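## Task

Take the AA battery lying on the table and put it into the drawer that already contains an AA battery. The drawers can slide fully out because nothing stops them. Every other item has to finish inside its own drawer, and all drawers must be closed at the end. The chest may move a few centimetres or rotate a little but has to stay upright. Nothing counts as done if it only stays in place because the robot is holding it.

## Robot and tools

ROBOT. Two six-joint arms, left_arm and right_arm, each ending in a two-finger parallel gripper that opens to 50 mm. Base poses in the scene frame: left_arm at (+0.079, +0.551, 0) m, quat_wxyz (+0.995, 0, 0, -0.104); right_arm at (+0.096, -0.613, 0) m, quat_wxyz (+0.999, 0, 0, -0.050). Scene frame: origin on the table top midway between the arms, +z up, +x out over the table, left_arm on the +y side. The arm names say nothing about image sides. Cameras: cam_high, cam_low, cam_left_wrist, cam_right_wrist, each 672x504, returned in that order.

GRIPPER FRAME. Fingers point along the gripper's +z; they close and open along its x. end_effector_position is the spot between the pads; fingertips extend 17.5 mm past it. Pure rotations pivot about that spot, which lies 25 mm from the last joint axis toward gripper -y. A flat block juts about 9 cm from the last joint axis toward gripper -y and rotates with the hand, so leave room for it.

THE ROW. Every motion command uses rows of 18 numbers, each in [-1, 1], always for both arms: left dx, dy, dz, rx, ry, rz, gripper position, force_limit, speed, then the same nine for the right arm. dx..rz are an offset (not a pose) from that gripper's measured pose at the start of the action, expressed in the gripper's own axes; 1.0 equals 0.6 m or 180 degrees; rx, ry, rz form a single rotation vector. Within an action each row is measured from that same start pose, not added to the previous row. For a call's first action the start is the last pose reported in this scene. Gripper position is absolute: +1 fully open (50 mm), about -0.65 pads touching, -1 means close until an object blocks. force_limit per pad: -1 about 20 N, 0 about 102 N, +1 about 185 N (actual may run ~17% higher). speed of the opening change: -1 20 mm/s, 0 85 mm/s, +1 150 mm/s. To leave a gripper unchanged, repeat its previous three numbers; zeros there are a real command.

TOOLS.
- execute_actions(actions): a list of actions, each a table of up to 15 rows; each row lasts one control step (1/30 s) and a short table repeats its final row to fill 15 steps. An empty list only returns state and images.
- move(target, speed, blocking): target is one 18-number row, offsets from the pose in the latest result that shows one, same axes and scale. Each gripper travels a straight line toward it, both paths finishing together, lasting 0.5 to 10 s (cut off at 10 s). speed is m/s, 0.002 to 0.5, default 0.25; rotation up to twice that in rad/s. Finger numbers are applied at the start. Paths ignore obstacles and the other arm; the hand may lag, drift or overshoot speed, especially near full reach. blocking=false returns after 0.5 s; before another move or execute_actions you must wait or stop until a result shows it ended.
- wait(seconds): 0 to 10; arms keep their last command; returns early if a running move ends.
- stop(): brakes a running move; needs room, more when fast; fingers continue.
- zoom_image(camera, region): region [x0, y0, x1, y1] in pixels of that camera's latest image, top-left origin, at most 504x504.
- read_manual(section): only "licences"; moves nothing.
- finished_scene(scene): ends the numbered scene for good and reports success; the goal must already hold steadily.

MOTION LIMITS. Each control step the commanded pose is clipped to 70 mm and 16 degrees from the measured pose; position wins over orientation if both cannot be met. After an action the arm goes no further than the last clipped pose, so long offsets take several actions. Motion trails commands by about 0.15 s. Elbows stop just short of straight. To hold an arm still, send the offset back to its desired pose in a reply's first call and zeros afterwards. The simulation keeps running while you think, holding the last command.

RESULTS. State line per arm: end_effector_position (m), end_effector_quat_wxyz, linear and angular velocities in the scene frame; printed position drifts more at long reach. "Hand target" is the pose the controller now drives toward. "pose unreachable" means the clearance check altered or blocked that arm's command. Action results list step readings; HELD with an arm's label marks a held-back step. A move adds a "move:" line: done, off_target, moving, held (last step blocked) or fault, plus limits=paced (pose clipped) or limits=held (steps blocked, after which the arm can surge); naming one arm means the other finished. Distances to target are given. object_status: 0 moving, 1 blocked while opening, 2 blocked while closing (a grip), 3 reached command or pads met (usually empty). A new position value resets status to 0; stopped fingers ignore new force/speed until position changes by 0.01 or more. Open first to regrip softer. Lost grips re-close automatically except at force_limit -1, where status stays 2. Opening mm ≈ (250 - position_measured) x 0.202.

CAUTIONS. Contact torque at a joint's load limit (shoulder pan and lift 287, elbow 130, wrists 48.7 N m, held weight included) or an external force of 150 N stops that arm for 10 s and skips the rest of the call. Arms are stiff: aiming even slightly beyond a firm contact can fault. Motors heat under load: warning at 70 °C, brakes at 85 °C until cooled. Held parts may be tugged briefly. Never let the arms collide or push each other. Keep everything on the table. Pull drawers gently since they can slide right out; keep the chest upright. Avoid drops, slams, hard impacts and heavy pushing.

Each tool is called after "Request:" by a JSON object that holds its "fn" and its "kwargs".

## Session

Request:
{"fn": "execute_actions", "kwargs": {"actions": []}}

Scene clock: 0.00 s.
left_arm: end_effector_position=(+0.8588, -0.1195, +0.3575) position_measured=3 object_status=3 end_effector_quat_wxyz=(+0.032, +0.774, -0.624, +0.100) end_effector_velocity=(+0.000, +0.001, -0.001) end_effector_angular_velocity=(+0.002, +0.002, +0.002) | right_arm: end_effector_position=(+1.0359, -0.2515, +0.3031) position_measured=3 object_status=3 end_effector_quat_wxyz=(+0.003, +0.807, -0.583, +0.092) end_effector_velocity=(-0.000, -0.000, -0.001) end_effector_angular_velocity=(-0.000, +0.002, -0.002)
Joint positions: left_arm=[ 2.45  -1.122  1.351 -2.01  -1.588  2.025] | right_arm=[ 3.471 -1.105  1.402 -1.985 -1.714 -3.24 ]
Joint velocities: left_arm=[ 0.001  0.     0.     0.002  0.    -0.001] | right_arm=[-0.     0.001 -0.     0.001 -0.     0.001]
Hand target (left_arm): +0.859, -0.120, +0.357; +0.032, +0.774, -0.624, +0.100
Hand target (right_arm): +1.036, -0.251, +0.303; +0.003, +0.807, -0.583, +0.092

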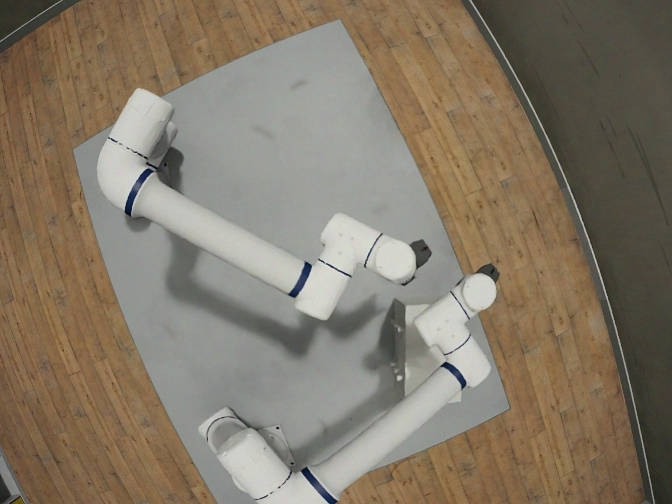

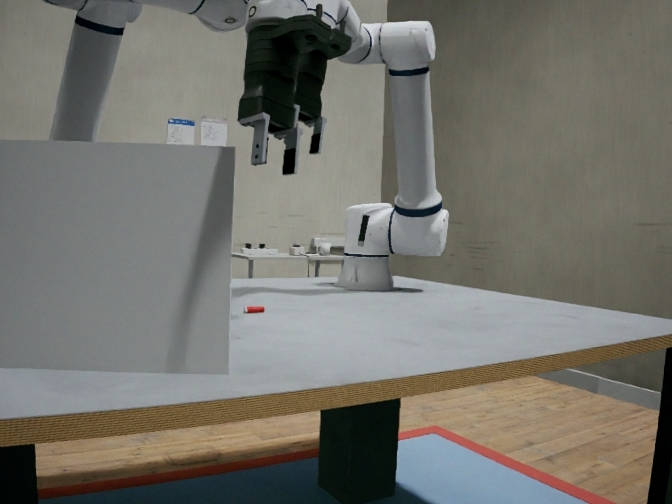

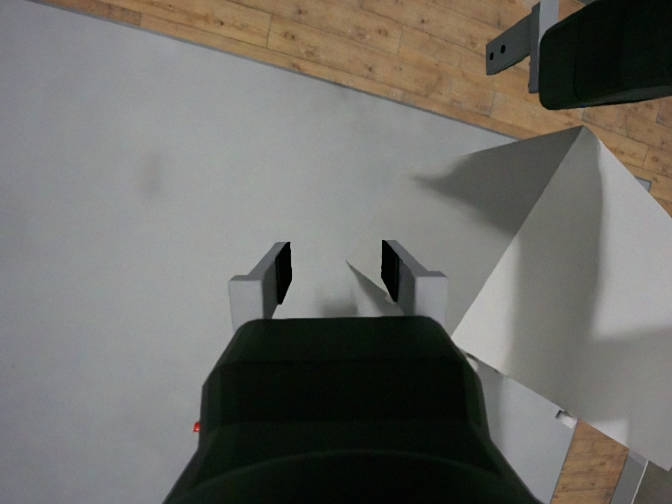

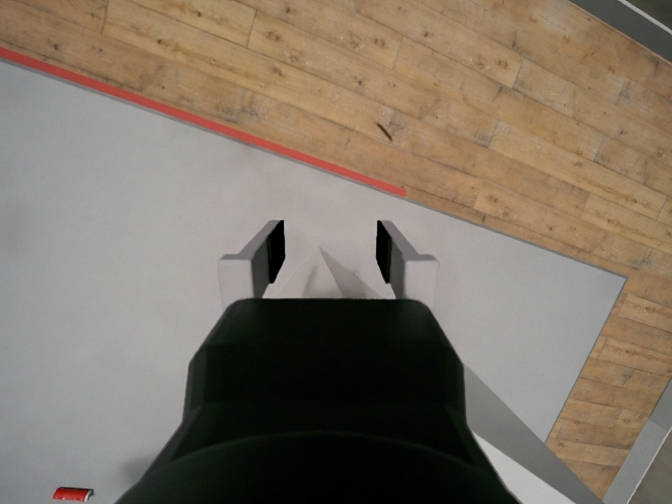

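Request:
{"fn": "zoom_image", "kwargs": {"camera": "cam_high", "region": [340, 240, 520, 420]}}

Request:
{"fn": "zoom_image", "kwargs": {"camera": "cam_low", "region": [150, 100, 400, 390]}}

Region (340, 240, 520, 420) of cam_high's 672x504 image, scaled by 2.800, with more detail than that image has.

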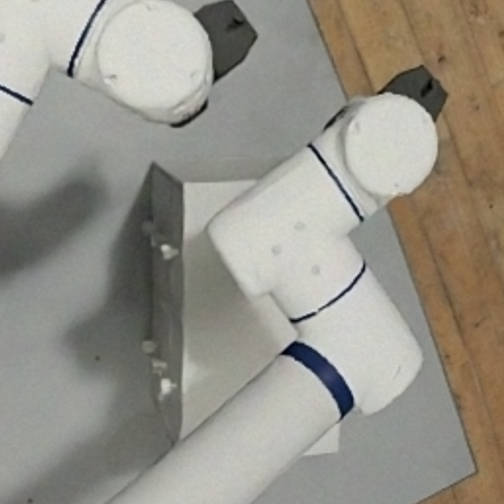

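Region (150, 100, 400, 390) of cam_low's 672x504 image, scaled by 1.738, with more detail than that image has; it fills the left 434 columns of this view, and the rest is white.

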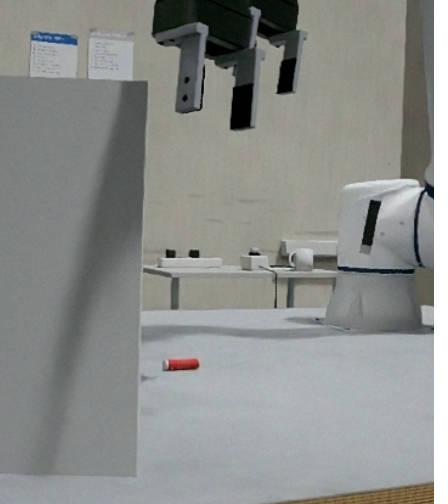

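Request:
{"fn": "zoom_image", "kwargs": {"camera": "cam_low", "region": [160, 110, 235, 155]}}

Region (160, 110, 235, 155) of cam_low's 672x504 image, scaled by 6.720, with more detail than that image has; it fills the top 302 rows of this view, and the rest is white.

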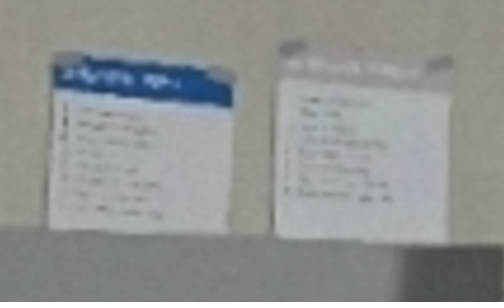

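Request:
{"fn": "move", "kwargs": {"target": [-0.1608,0.2703,-0.023,0.016,-0.0339,-0.2566,1,0,1, 0.0304,-0.0082,-0.2315,0.0556,0.0125,0.0872,1,0,1], "speed": 0.4}}

Scene clock: 121.70 s.
left_arm: end_effector_position=(+0.6802, -0.0605, +0.3396) position_measured=3 object_status=3 end_effector_quat_wxyz=(+0.017, +0.961, -0.269, +0.055) end_effector_velocity=(-0.003, +0.001, -0.001) end_effector_angular_velocity=(+0.001, +0.001, +0.013) | right_arm: end_effector_position=(+1.0264, -0.2514, +0.4429) position_measured=3 object_status=3 end_effector_quat_wxyz=(-0.068, +0.715, -0.677, +0.157) end_effector_velocity=(+0.000, -0.001, +0.003) end_effector_angular_velocity=(+0.001, -0.004, -0.005)
Joint positions: left_arm=[ 2.304 -1.324  1.627 -1.976 -1.519  1.073] | right_arm=[ 3.494 -1.222  1.386 -2.022 -1.764 -2.971]
Joint velocities: left_arm=[-0.002 -0.003  0.004  0.001  0.001 -0.015] | right_arm=[-0.001 -0.002 -0.001 -0.001 -0.001  0.004]
Hand target (left_arm): +0.680, -0.060, +0.340; +0.017, +0.962, -0.269, +0.055
Hand target (right_arm): +1.026, -0.251, +0.443; -0.068, +0.715, -0.678, +0.157
Off the commanded pose (left_arm): 0.001 m, 0 deg.
Off the commanded pose (right_arm): 0.000 m, 0 deg.
move: done

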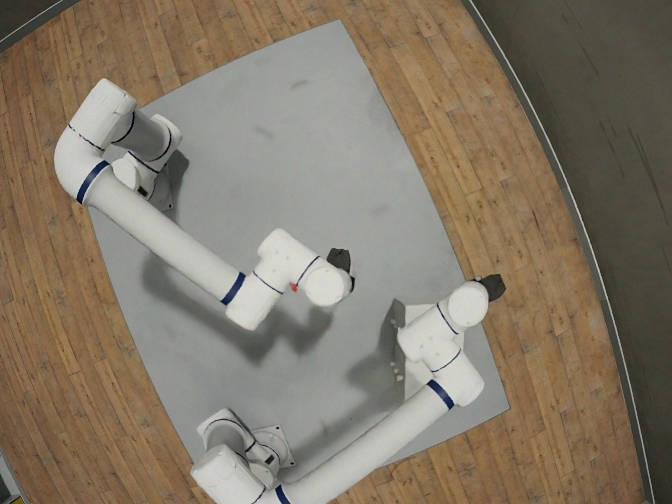

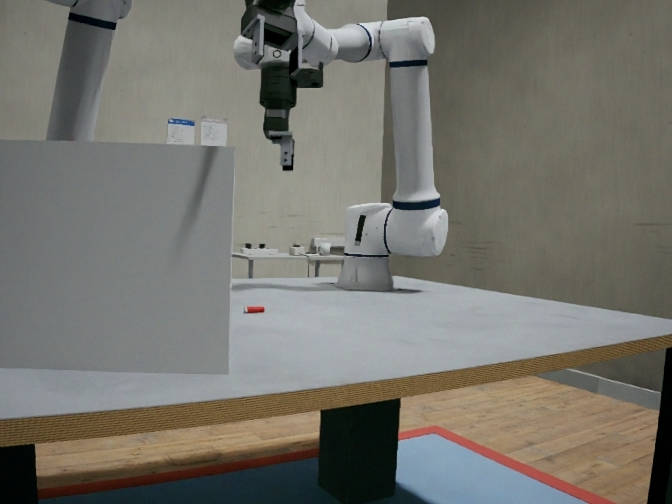

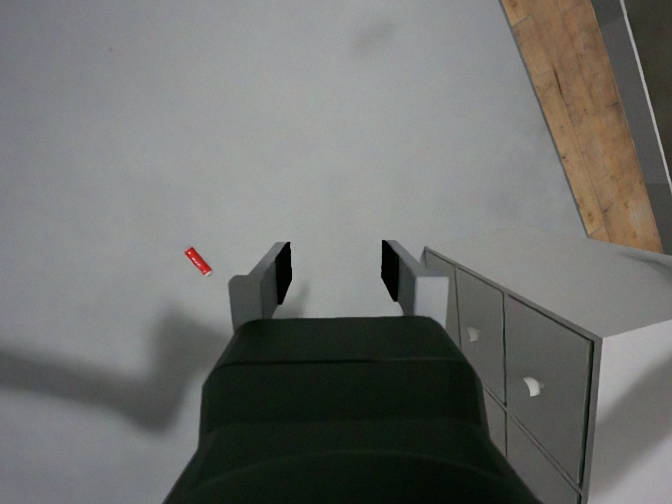

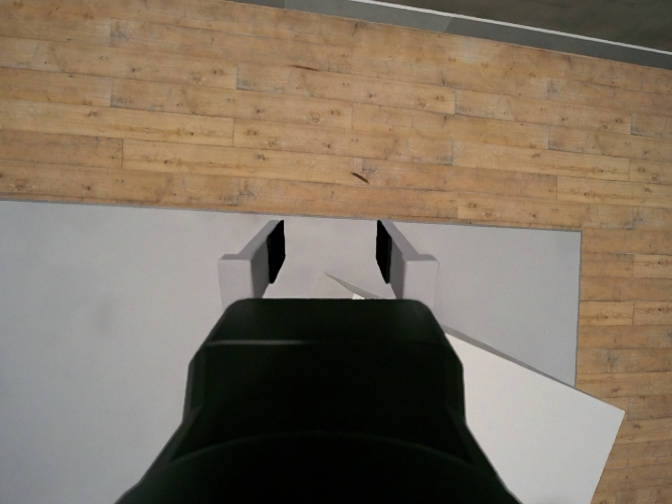

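Request:
{"fn": "execute_actions", "kwargs": {"actions": []}}

Scene clock: 149.50 s.
left_arm: end_effector_position=(+0.6799, -0.0604, +0.3396) position_measured=3 object_status=3 end_effector_quat_wxyz=(+0.017, +0.962, -0.269, +0.055) end_effector_velocity=(-0.000, -0.001, +0.000) end_effector_angular_velocity=(-0.002, -0.001, -0.002) | right_arm: end_effector_position=(+1.0264, -0.2514, +0.4432) position_measured=3 object_status=3 end_effector_quat_wxyz=(-0.068, +0.715, -0.678, +0.157) end_effector_velocity=(+0.000, -0.000, +0.000) end_effector_angular_velocity=(+0.000, -0.001, -0.001)
Joint positions: left_arm=[ 2.304 -1.324  1.627 -1.976 -1.519  1.071] | right_arm=[ 3.494 -1.222  1.386 -2.022 -1.764 -2.971]
Joint velocities: left_arm=[-0.001  0.    -0.    -0.002  0.     0.001] | right_arm=[-0.001  0.     0.    -0.001  0.     0.   ]
Hand target (left_arm): +0.680, -0.060, +0.340; +0.017, +0.962, -0.269, +0.055
Hand target (right_arm): +1.026, -0.251, +0.443; -0.068, +0.715, -0.678, +0.157
Off the commanded pose (left_arm): 0.001 m, 0 deg.
Off the commanded pose (right_arm): 0.000 m, 0 deg.

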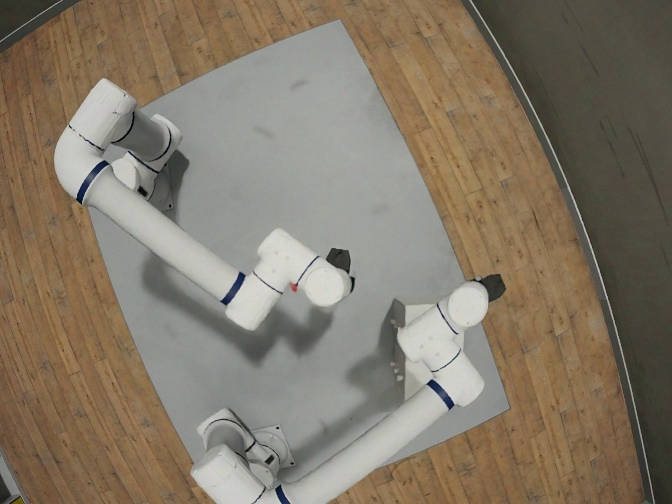

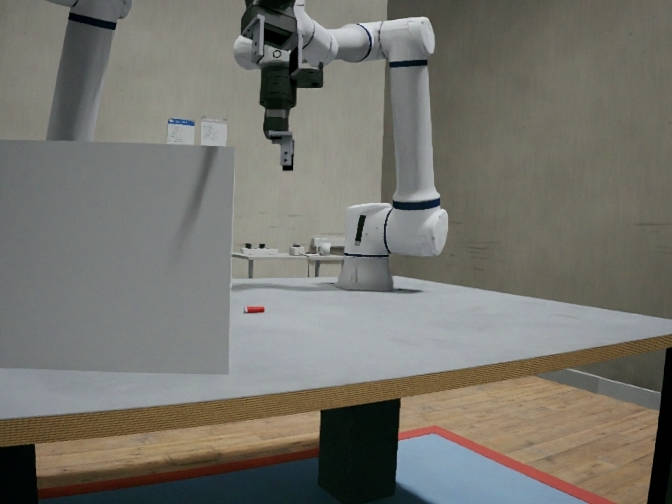

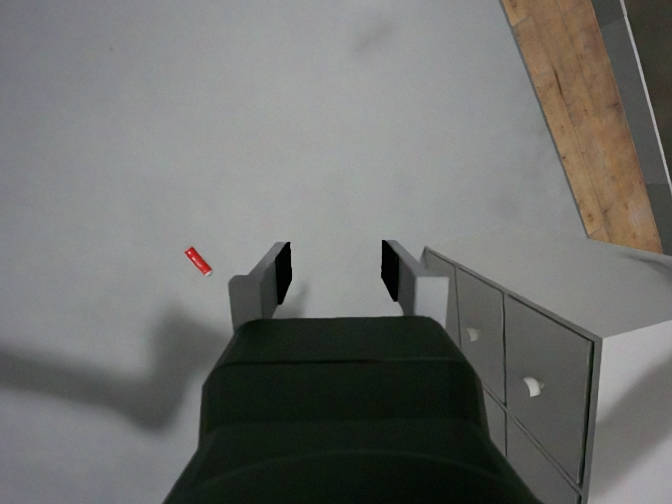

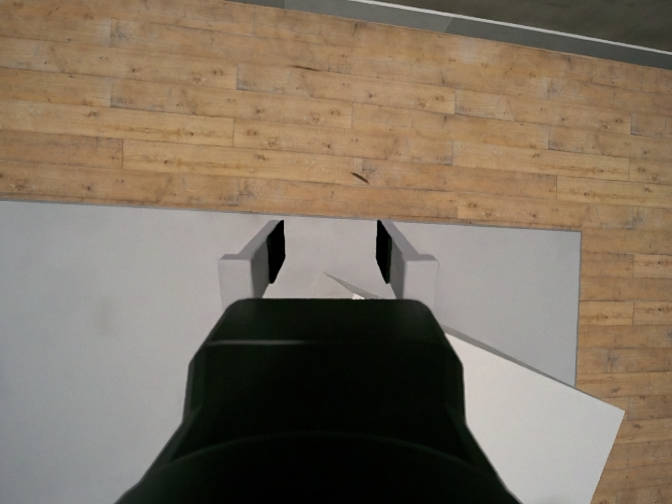

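Request:
{"fn": "zoom_image", "kwargs": {"camera": "cam_left_wrist", "region": [160, 230, 240, 290]}}

Request:
{"fn": "zoom_image", "kwargs": {"camera": "cam_high", "region": [360, 270, 520, 420]}}

Region (160, 230, 240, 290) of cam_left_wrist's 672x504 image, scaled by 6.300, with more detail than that image has; it fills the top 378 rows of this view, and the rest is white.

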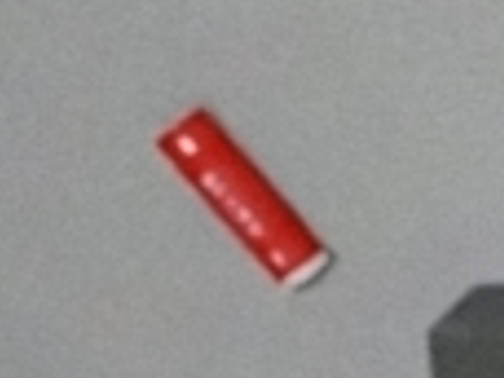

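Region (360, 270, 520, 420) of cam_high's 672x504 image, scaled by 3.150, with more detail than that image has; it fills the top 472 rows of this view, and the rest is white.

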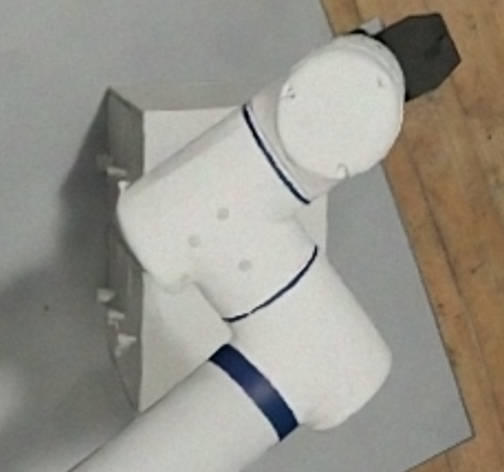

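Request:
{"fn": "move", "kwargs": {"target": [-0.3330,0.1652,0.2633,0.0125,-0.0351,-0.2011,1,0,1,0.1892,0.7140,-0.0790,0.0837,0.0185,0.1302,1,0,1], "speed": 0.35}}

Scene clock: 271.57 s.
left_arm: end_effector_position=(+0.4742, -0.0524, +0.1599) position_measured=3 object_status=3 end_effector_quat_wxyz=(-0.000, +0.999, +0.044, -0.001) end_effector_velocity=(-0.001, +0.000, -0.001) end_effector_angular_velocity=(+0.001, +0.001, +0.003) | right_arm: end_effector_position=(+0.6089, -0.3896, +0.3718) position_measured=3 object_status=3 end_effector_quat_wxyz=(+0.172, -0.543, +0.784, -0.248) end_effector_velocity=(-0.002, -0.001, -0.000) end_effector_angular_velocity=(+0.000, -0.002, -0.002)
Joint positions: left_arm=[ 2.103 -1.334  1.967 -2.203 -1.572  0.236] | right_arm=[ 3.541 -1.937  2.346 -2.486 -1.93  -2.578]
Joint velocities: left_arm=[-0.001  0.     0.001 -0.    -0.    -0.005] | right_arm=[ 0.    -0.005  0.003  0.    -0.001  0.002]
Hand target (left_arm): +0.474, -0.052, +0.160; -0.000, +0.999, +0.044, -0.001
Hand target (right_arm): +0.609, -0.390, +0.372; +0.172, -0.543, +0.784, -0.248
Off the commanded pose (left_arm): 0.001 m, 0 deg.
Off the commanded pose (right_arm): 0.002 m, 0 deg.
move: done

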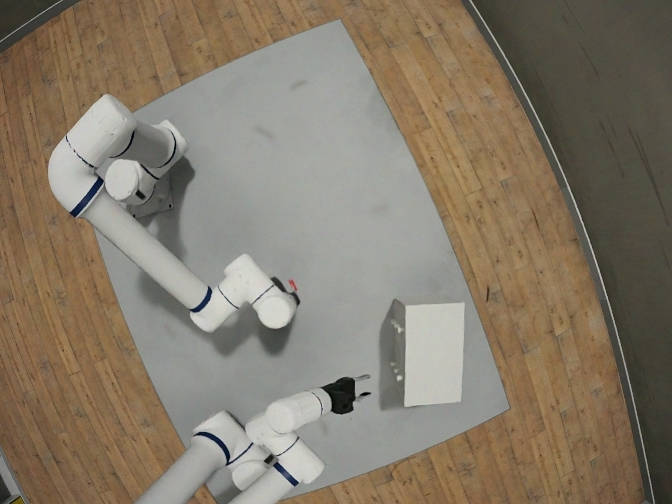

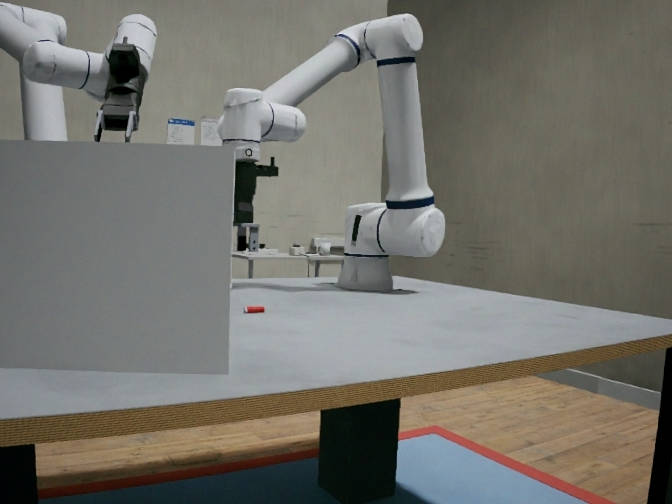

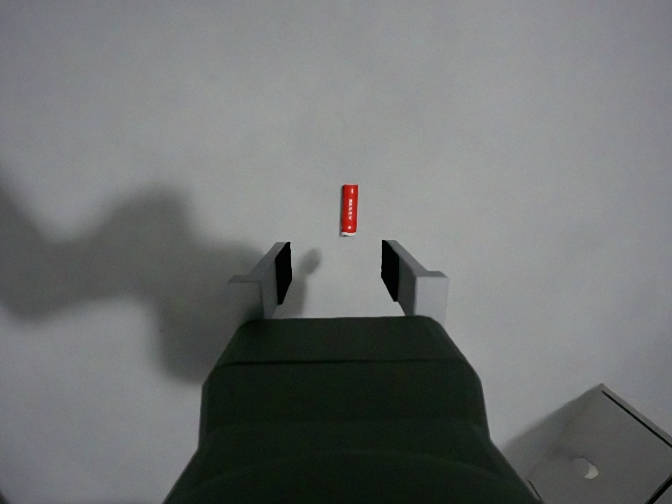

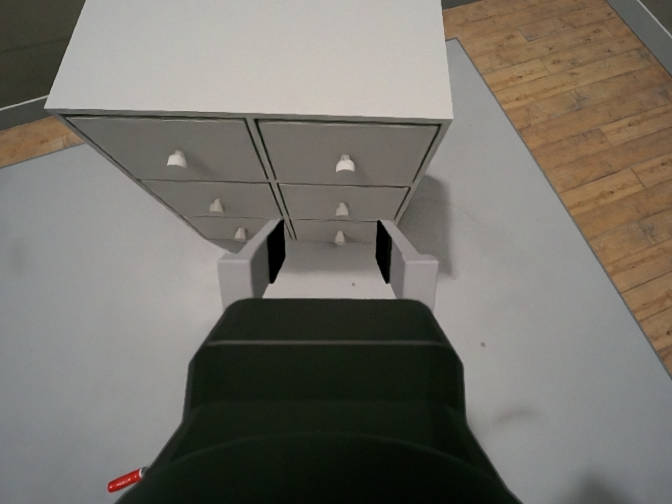

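Request:
{"fn": "zoom_image", "kwargs": {"camera": "cam_right_wrist", "region": [240, 100, 460, 265]}}

Request:
{"fn": "zoom_image", "kwargs": {"camera": "cam_left_wrist", "region": [260, 160, 420, 280]}}

Request:
{"fn": "zoom_image", "kwargs": {"camera": "cam_high", "region": [370, 280, 490, 420]}}

Region (240, 100, 460, 265) of cam_right_wrist's 672x504 image, scaled by 2.291, with more detail than that image has; it fills the top 378 rows of this view, and the rest is white.

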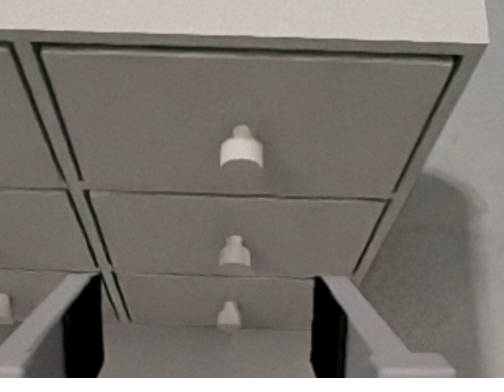

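Region (260, 160, 420, 280) of cam_left_wrist's 672x504 image, scaled by 3.150, with more detail than that image has; it fills the top 378 rows of this view, and the rest is white.

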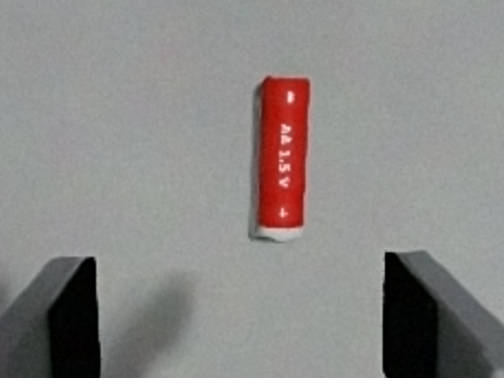

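Region (370, 280, 490, 420) of cam_high's 672x504 image, scaled by 3.600, with more detail than that image has; it fills the left 432 columns of this view, and the rest is white.

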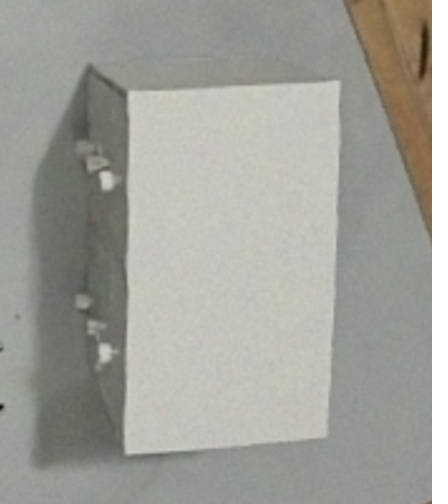

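Request:
{"fn": "zoom_image", "kwargs": {"camera": "cam_high", "region": [310, 350, 430, 430]}}

Request:
{"fn": "zoom_image", "kwargs": {"camera": "cam_high", "region": [240, 250, 340, 340]}}

Region (310, 350, 430, 430) of cam_high's 672x504 image, scaled by 4.200, with more detail than that image has.

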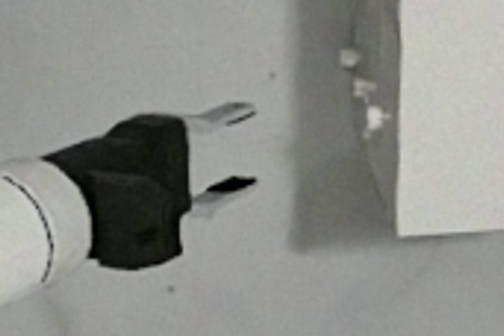

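Region (240, 250, 340, 340) of cam_high's 672x504 image, scaled by 5.040, with more detail than that image has; it fills the top 454 rows of this view, and the rest is white.

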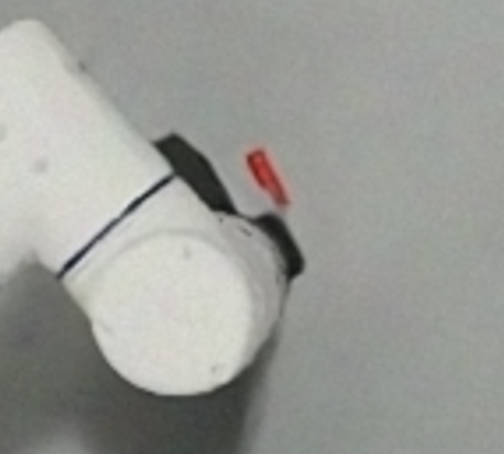

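Request:
{"fn": "zoom_image", "kwargs": {"camera": "cam_right_wrist", "region": [30, 90, 300, 290]}}

Request:
{"fn": "zoom_image", "kwargs": {"camera": "cam_right_wrist", "region": [270, 190, 400, 300]}}

Region (30, 90, 300, 290) of cam_right_wrist's 672x504 image, scaled by 1.867, with more detail than that image has; it fills the top 373 rows of this view, and the rest is white.

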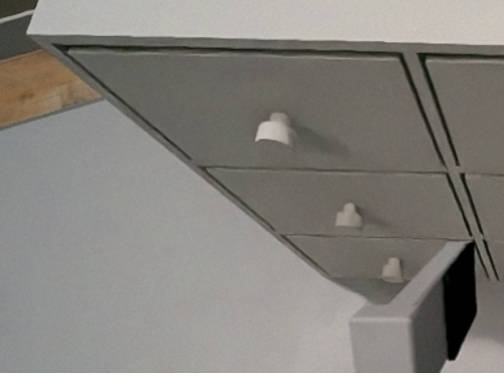

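Region (270, 190, 400, 300) of cam_right_wrist's 672x504 image, scaled by 3.877, with more detail than that image has; it fills the top 426 rows of this view, and the rest is white.

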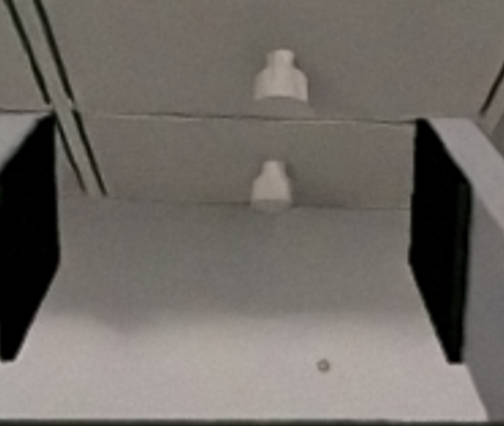

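Request:
{"fn": "move", "kwargs": {"target": [0.0217,0.0067,0.1665,0,0,0.0144,1,0,1,0.0175,-0.0192,0.1905,0,0,0,1,0,1], "speed": 0.2}}

Scene clock: 392.77 s.
left_arm: end_effector_position=(+0.4877, -0.0551, +0.0603) position_measured=3 object_status=3 end_effector_quat_wxyz=(-0.000, +1.000, +0.021, -0.001) end_effector_velocity=(+0.000, -0.001, -0.002) end_effector_angular_velocity=(+0.000, -0.001, -0.002) | right_arm: end_effector_position=(+0.6750, -0.4259, +0.2849) position_measured=3 object_status=3 end_effector_quat_wxyz=(+0.171, -0.543, +0.784, -0.248) end_effector_velocity=(+0.002, -0.000, -0.002) end_effector_angular_velocity=(+0.001, -0.002, +0.001)
Joint positions: left_arm=[ 2.118 -1.205  2.015 -2.38  -1.572  0.296] | right_arm=[ 3.421 -1.755  2.41  -2.768 -1.87  -2.687]
Joint velocities: left_arm=[-0.001  0.004  0.    -0.004  0.001  0.001] | right_arm=[-0.002  0.006  0.001 -0.009  0.002 -0.002]
Hand target (left_arm): +0.488, -0.055, +0.060; -0.000, +1.000, +0.021, -0.001
Hand target (right_arm): +0.675, -0.426, +0.285; +0.171, -0.543, +0.784, -0.248
Off the commanded pose (left_arm): 0.000 m, 0 deg.
Off the commanded pose (right_arm): 0.001 m, 0 deg.
move: done

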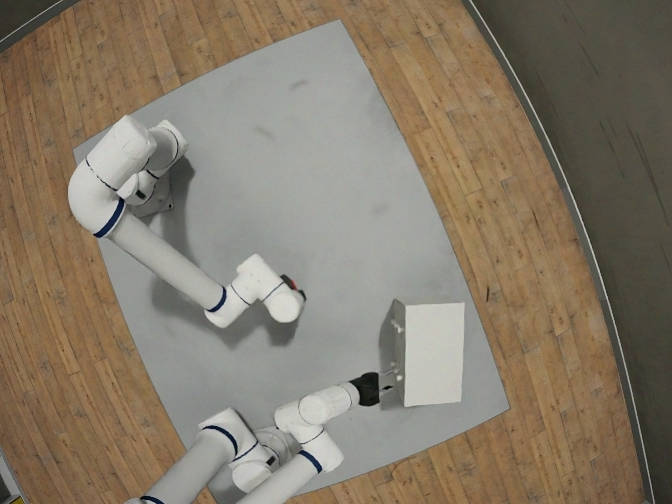

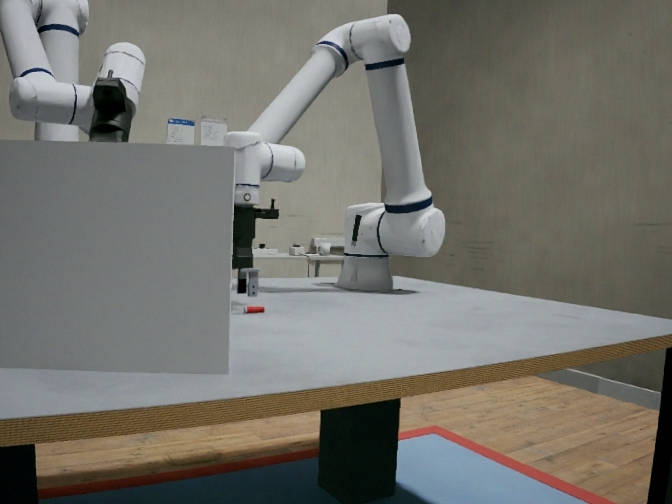

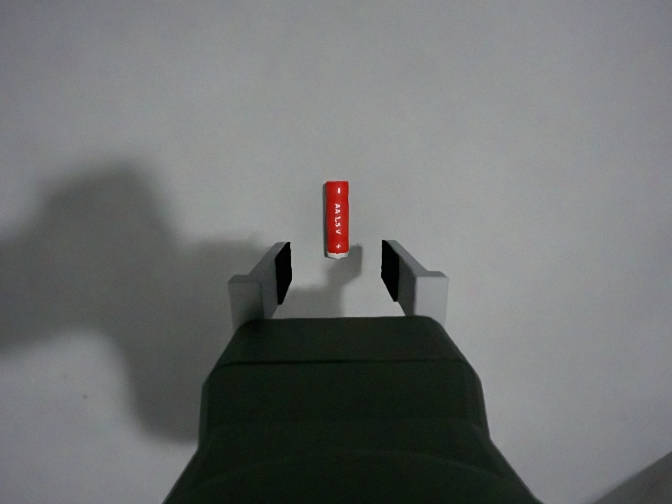

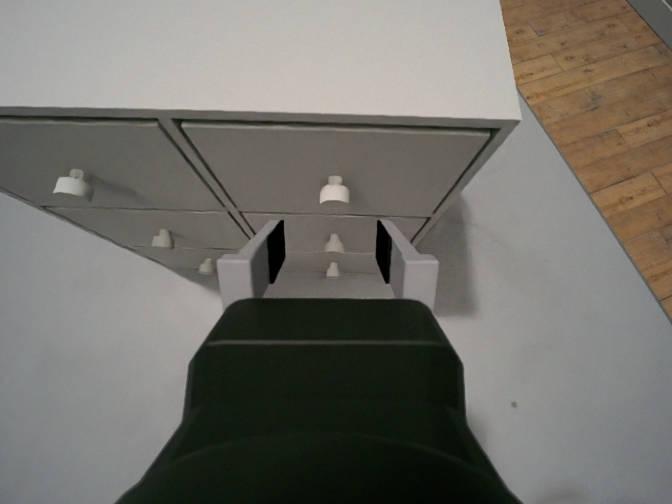

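Request:
{"fn": "zoom_image", "kwargs": {"camera": "cam_right_wrist", "region": [260, 100, 420, 290]}}

Request:
{"fn": "zoom_image", "kwargs": {"camera": "cam_left_wrist", "region": [270, 170, 400, 300]}}

Region (260, 100, 420, 290) of cam_right_wrist's 672x504 image, scaled by 2.653, with more detail than that image has; it fills the left 424 columns of this view, and the rest is white.

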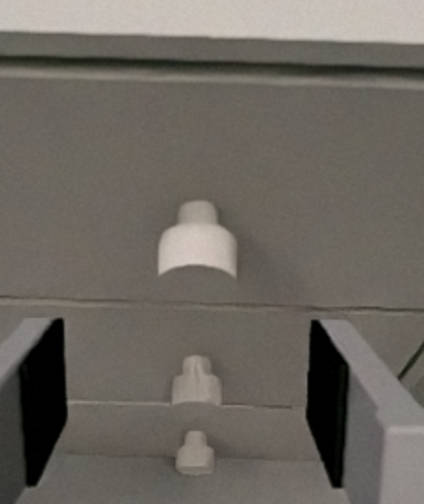

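Region (270, 170, 400, 300) of cam_left_wrist's 672x504 image, scaled by 3.877, with more detail than that image has.

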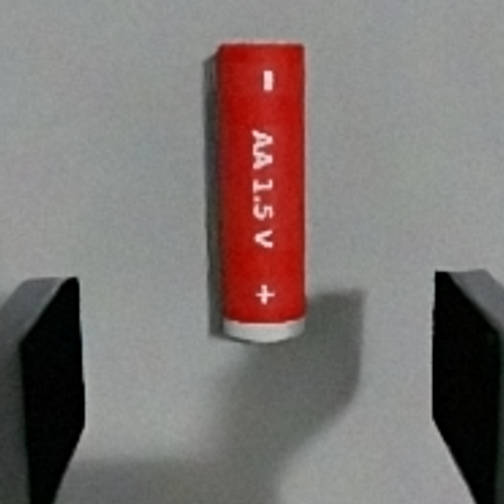

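Request:
{"fn": "move", "kwargs": {"target": [0,-0.030,0.0538,0,0,0,1,0,1,0.0033,-0.0237,0.0551,0,0,0,1,0,1], "speed": 0.08}}

Scene clock: 475.73 s.
left_arm: end_effector_position=(+0.4869, -0.0373, +0.0284) position_measured=3 object_status=3 end_effector_quat_wxyz=(-0.000, +1.000, +0.021, -0.001) end_effector_velocity=(+0.001, +0.001, -0.002) end_effector_angular_velocity=(-0.001, -0.001, -0.000) | right_arm: end_effector_position=(+0.7027, -0.4384, +0.2661) position_measured=3 object_status=3 end_effector_quat_wxyz=(+0.171, -0.543, +0.784, -0.248) end_effector_velocity=(+0.002, -0.001, -0.001) end_effector_angular_velocity=(+0.001, +0.001, -0.002)
Joint positions: left_arm=[ 2.125 -1.18   2.06  -2.45  -1.572  0.303] | right_arm=[ 3.384 -1.688  2.402 -2.836 -1.851 -2.721]
Joint velocities: left_arm=[ 0.001  0.002  0.002 -0.006  0.001  0.001] | right_arm=[-0.003  0.004 -0.001 -0.003  0.001 -0.001]
Hand target (left_arm): +0.487, -0.037, +0.028; -0.000, +1.000, +0.021, -0.001
Hand target (right_arm): +0.703, -0.439, +0.266; +0.171, -0.543, +0.784, -0.248
Off the commanded pose (left_arm): 0.000 m, 0 deg.
Off the commanded pose (right_arm): 0.000 m, 0 deg.
move: done

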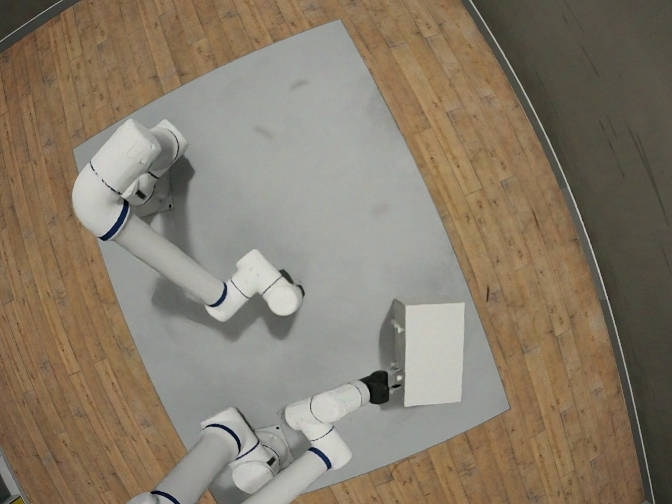

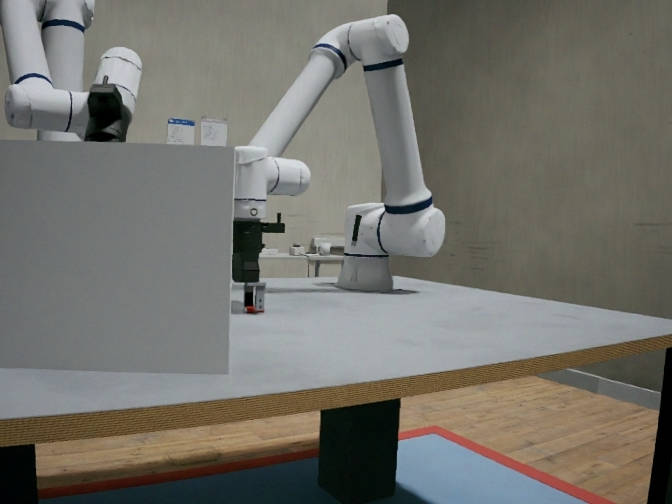

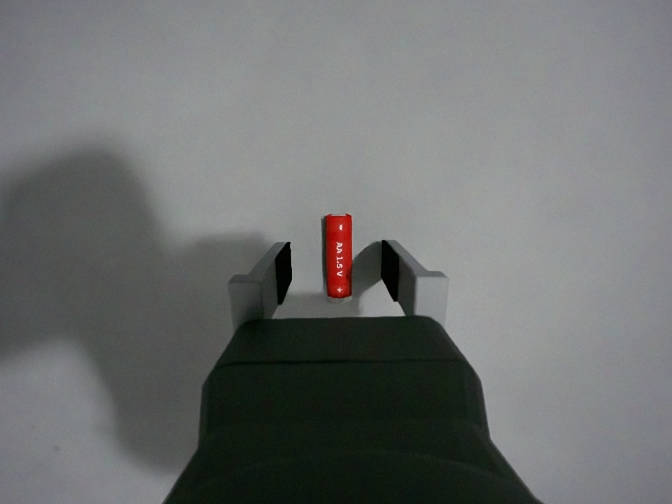

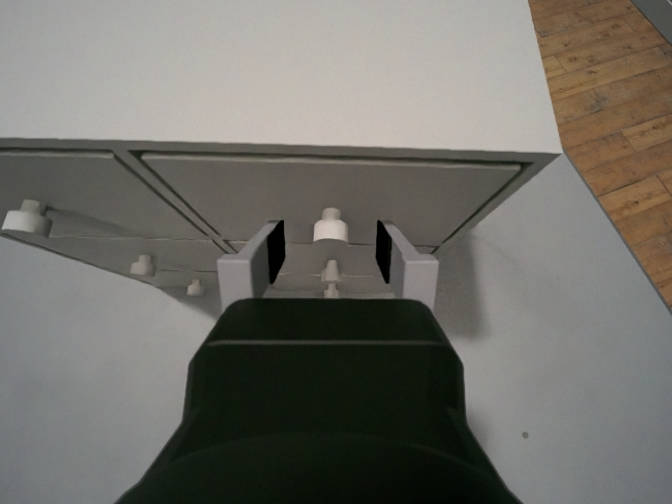

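Request:
{"fn": "zoom_image", "kwargs": {"camera": "cam_right_wrist", "region": [260, 130, 420, 300]}}

Request:
{"fn": "zoom_image", "kwargs": {"camera": "cam_left_wrist", "region": [270, 190, 400, 320]}}

Request:
{"fn": "zoom_image", "kwargs": {"camera": "cam_low", "region": [225, 250, 305, 330]}}

Region (260, 130, 420, 300) of cam_right_wrist's 672x504 image, scaled by 2.965, with more detail than that image has; it fills the left 474 columns of this view, and the rest is white.

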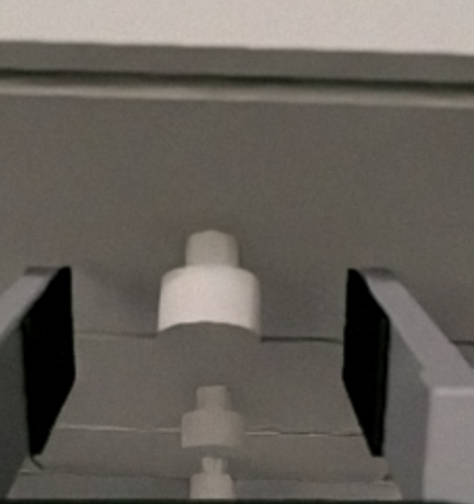

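Region (270, 190, 400, 320) of cam_left_wrist's 672x504 image, scaled by 3.877, with more detail than that image has.

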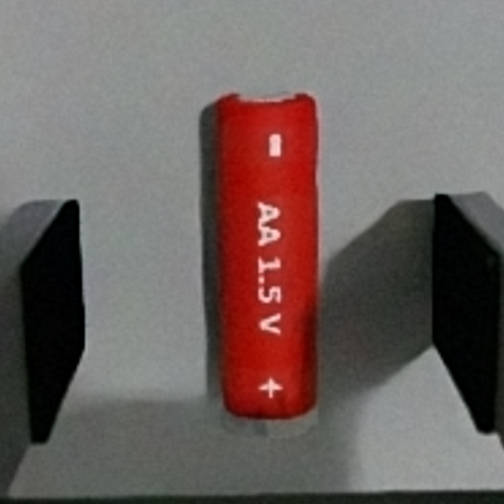

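Region (225, 250, 305, 330) of cam_low's 672x504 image, scaled by 6.300, with more detail than that image has.

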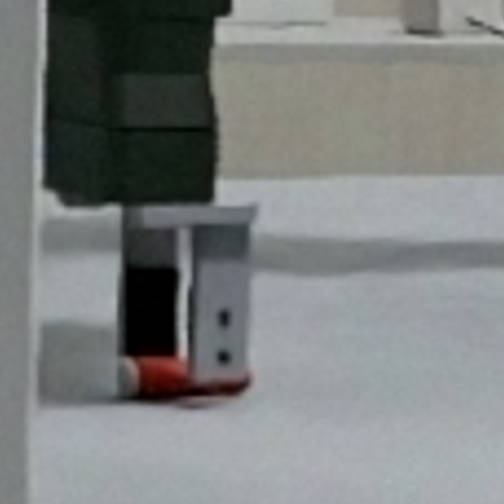

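Request:
{"fn": "zoom_image", "kwargs": {"camera": "cam_low", "region": [235, 285, 275, 325]}}

Region (235, 285, 275, 325) of cam_low's 672x504 image, scaled by 12.600, with more detail than that image has.

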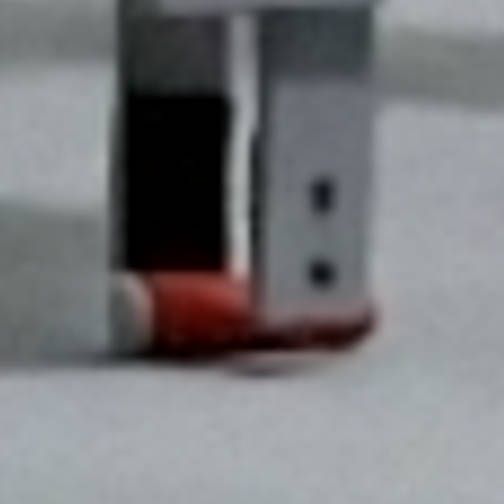

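Request:
{"fn": "move", "kwargs": {"target": [0.0025,-0.0033,0.012,0,0,0,1,0,1,0,-0.0056,-0.0022,0,0,0,1,0,1], "speed": 0.015}}

Scene clock: 535.17 s.
left_arm: end_effector_position=(+0.4883, -0.0353, +0.0215) position_measured=3 object_status=3 end_effector_quat_wxyz=(-0.000, +1.000, +0.021, -0.001) end_effector_velocity=(+0.001, +0.001, -0.002) end_effector_angular_velocity=(+0.002, -0.000, +0.001) | right_arm: end_effector_position=(+0.7045, -0.4391, +0.2689) position_measured=3 object_status=3 end_effector_quat_wxyz=(+0.171, -0.543, +0.784, -0.248) end_effector_velocity=(+0.001, +0.000, +0.002) end_effector_angular_velocity=(+0.001, -0.002, -0.000)
Joint positions: left_arm=[ 2.128 -1.172  2.065 -2.463 -1.572  0.306] | right_arm=[ 3.382 -1.69   2.397 -2.83  -1.85  -2.722]
Joint velocities: left_arm=[ 0.001  0.003  0.    -0.002  0.001  0.   ] | right_arm=[ 0.    -0.001 -0.002  0.001  0.     0.001]
Hand target (left_arm): +0.488, -0.035, +0.021; -0.000, +1.000, +0.021, -0.001
Hand target (right_arm): +0.705, -0.439, +0.269; +0.171, -0.543, +0.784, -0.248
Off the commanded pose (left_arm): 0.000 m, 0 deg.
Off the commanded pose (right_arm): 0.000 m, 0 deg.
move: done

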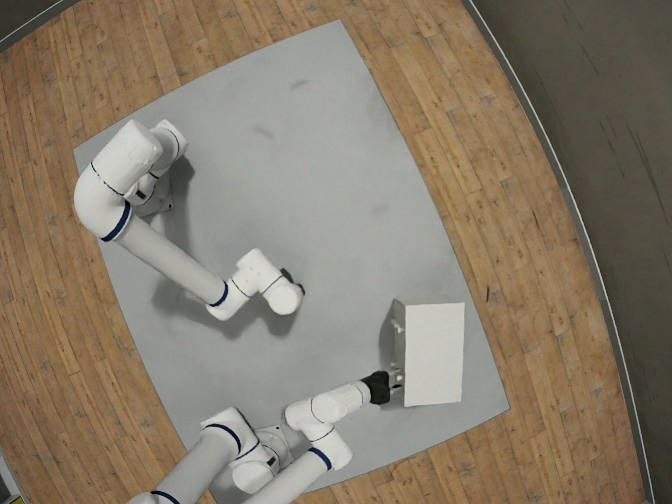

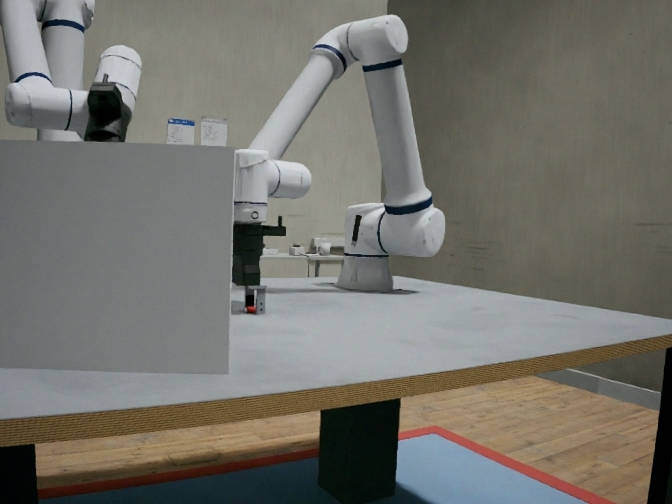

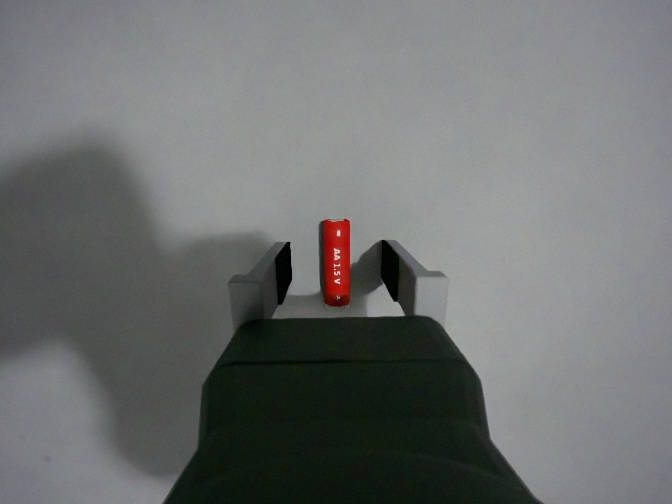

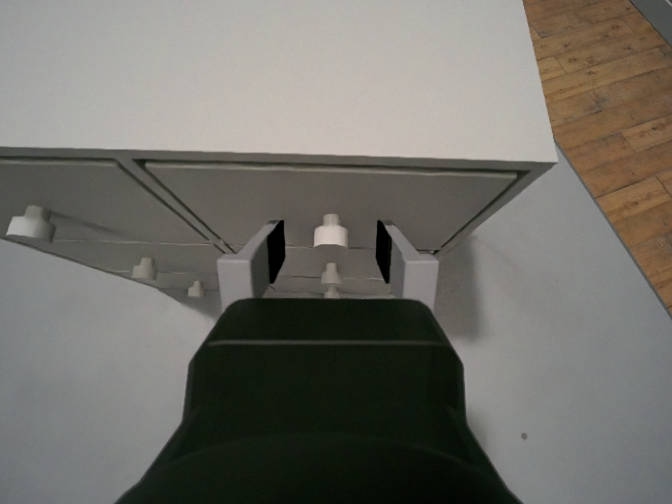

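Request:
{"fn": "zoom_image", "kwargs": {"camera": "cam_low", "region": [235, 285, 275, 325]}}

Region (235, 285, 275, 325) of cam_low's 672x504 image, scaled by 12.600, with more detail than that image has.

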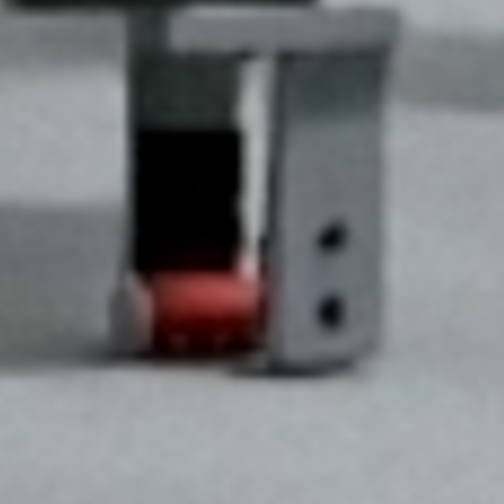

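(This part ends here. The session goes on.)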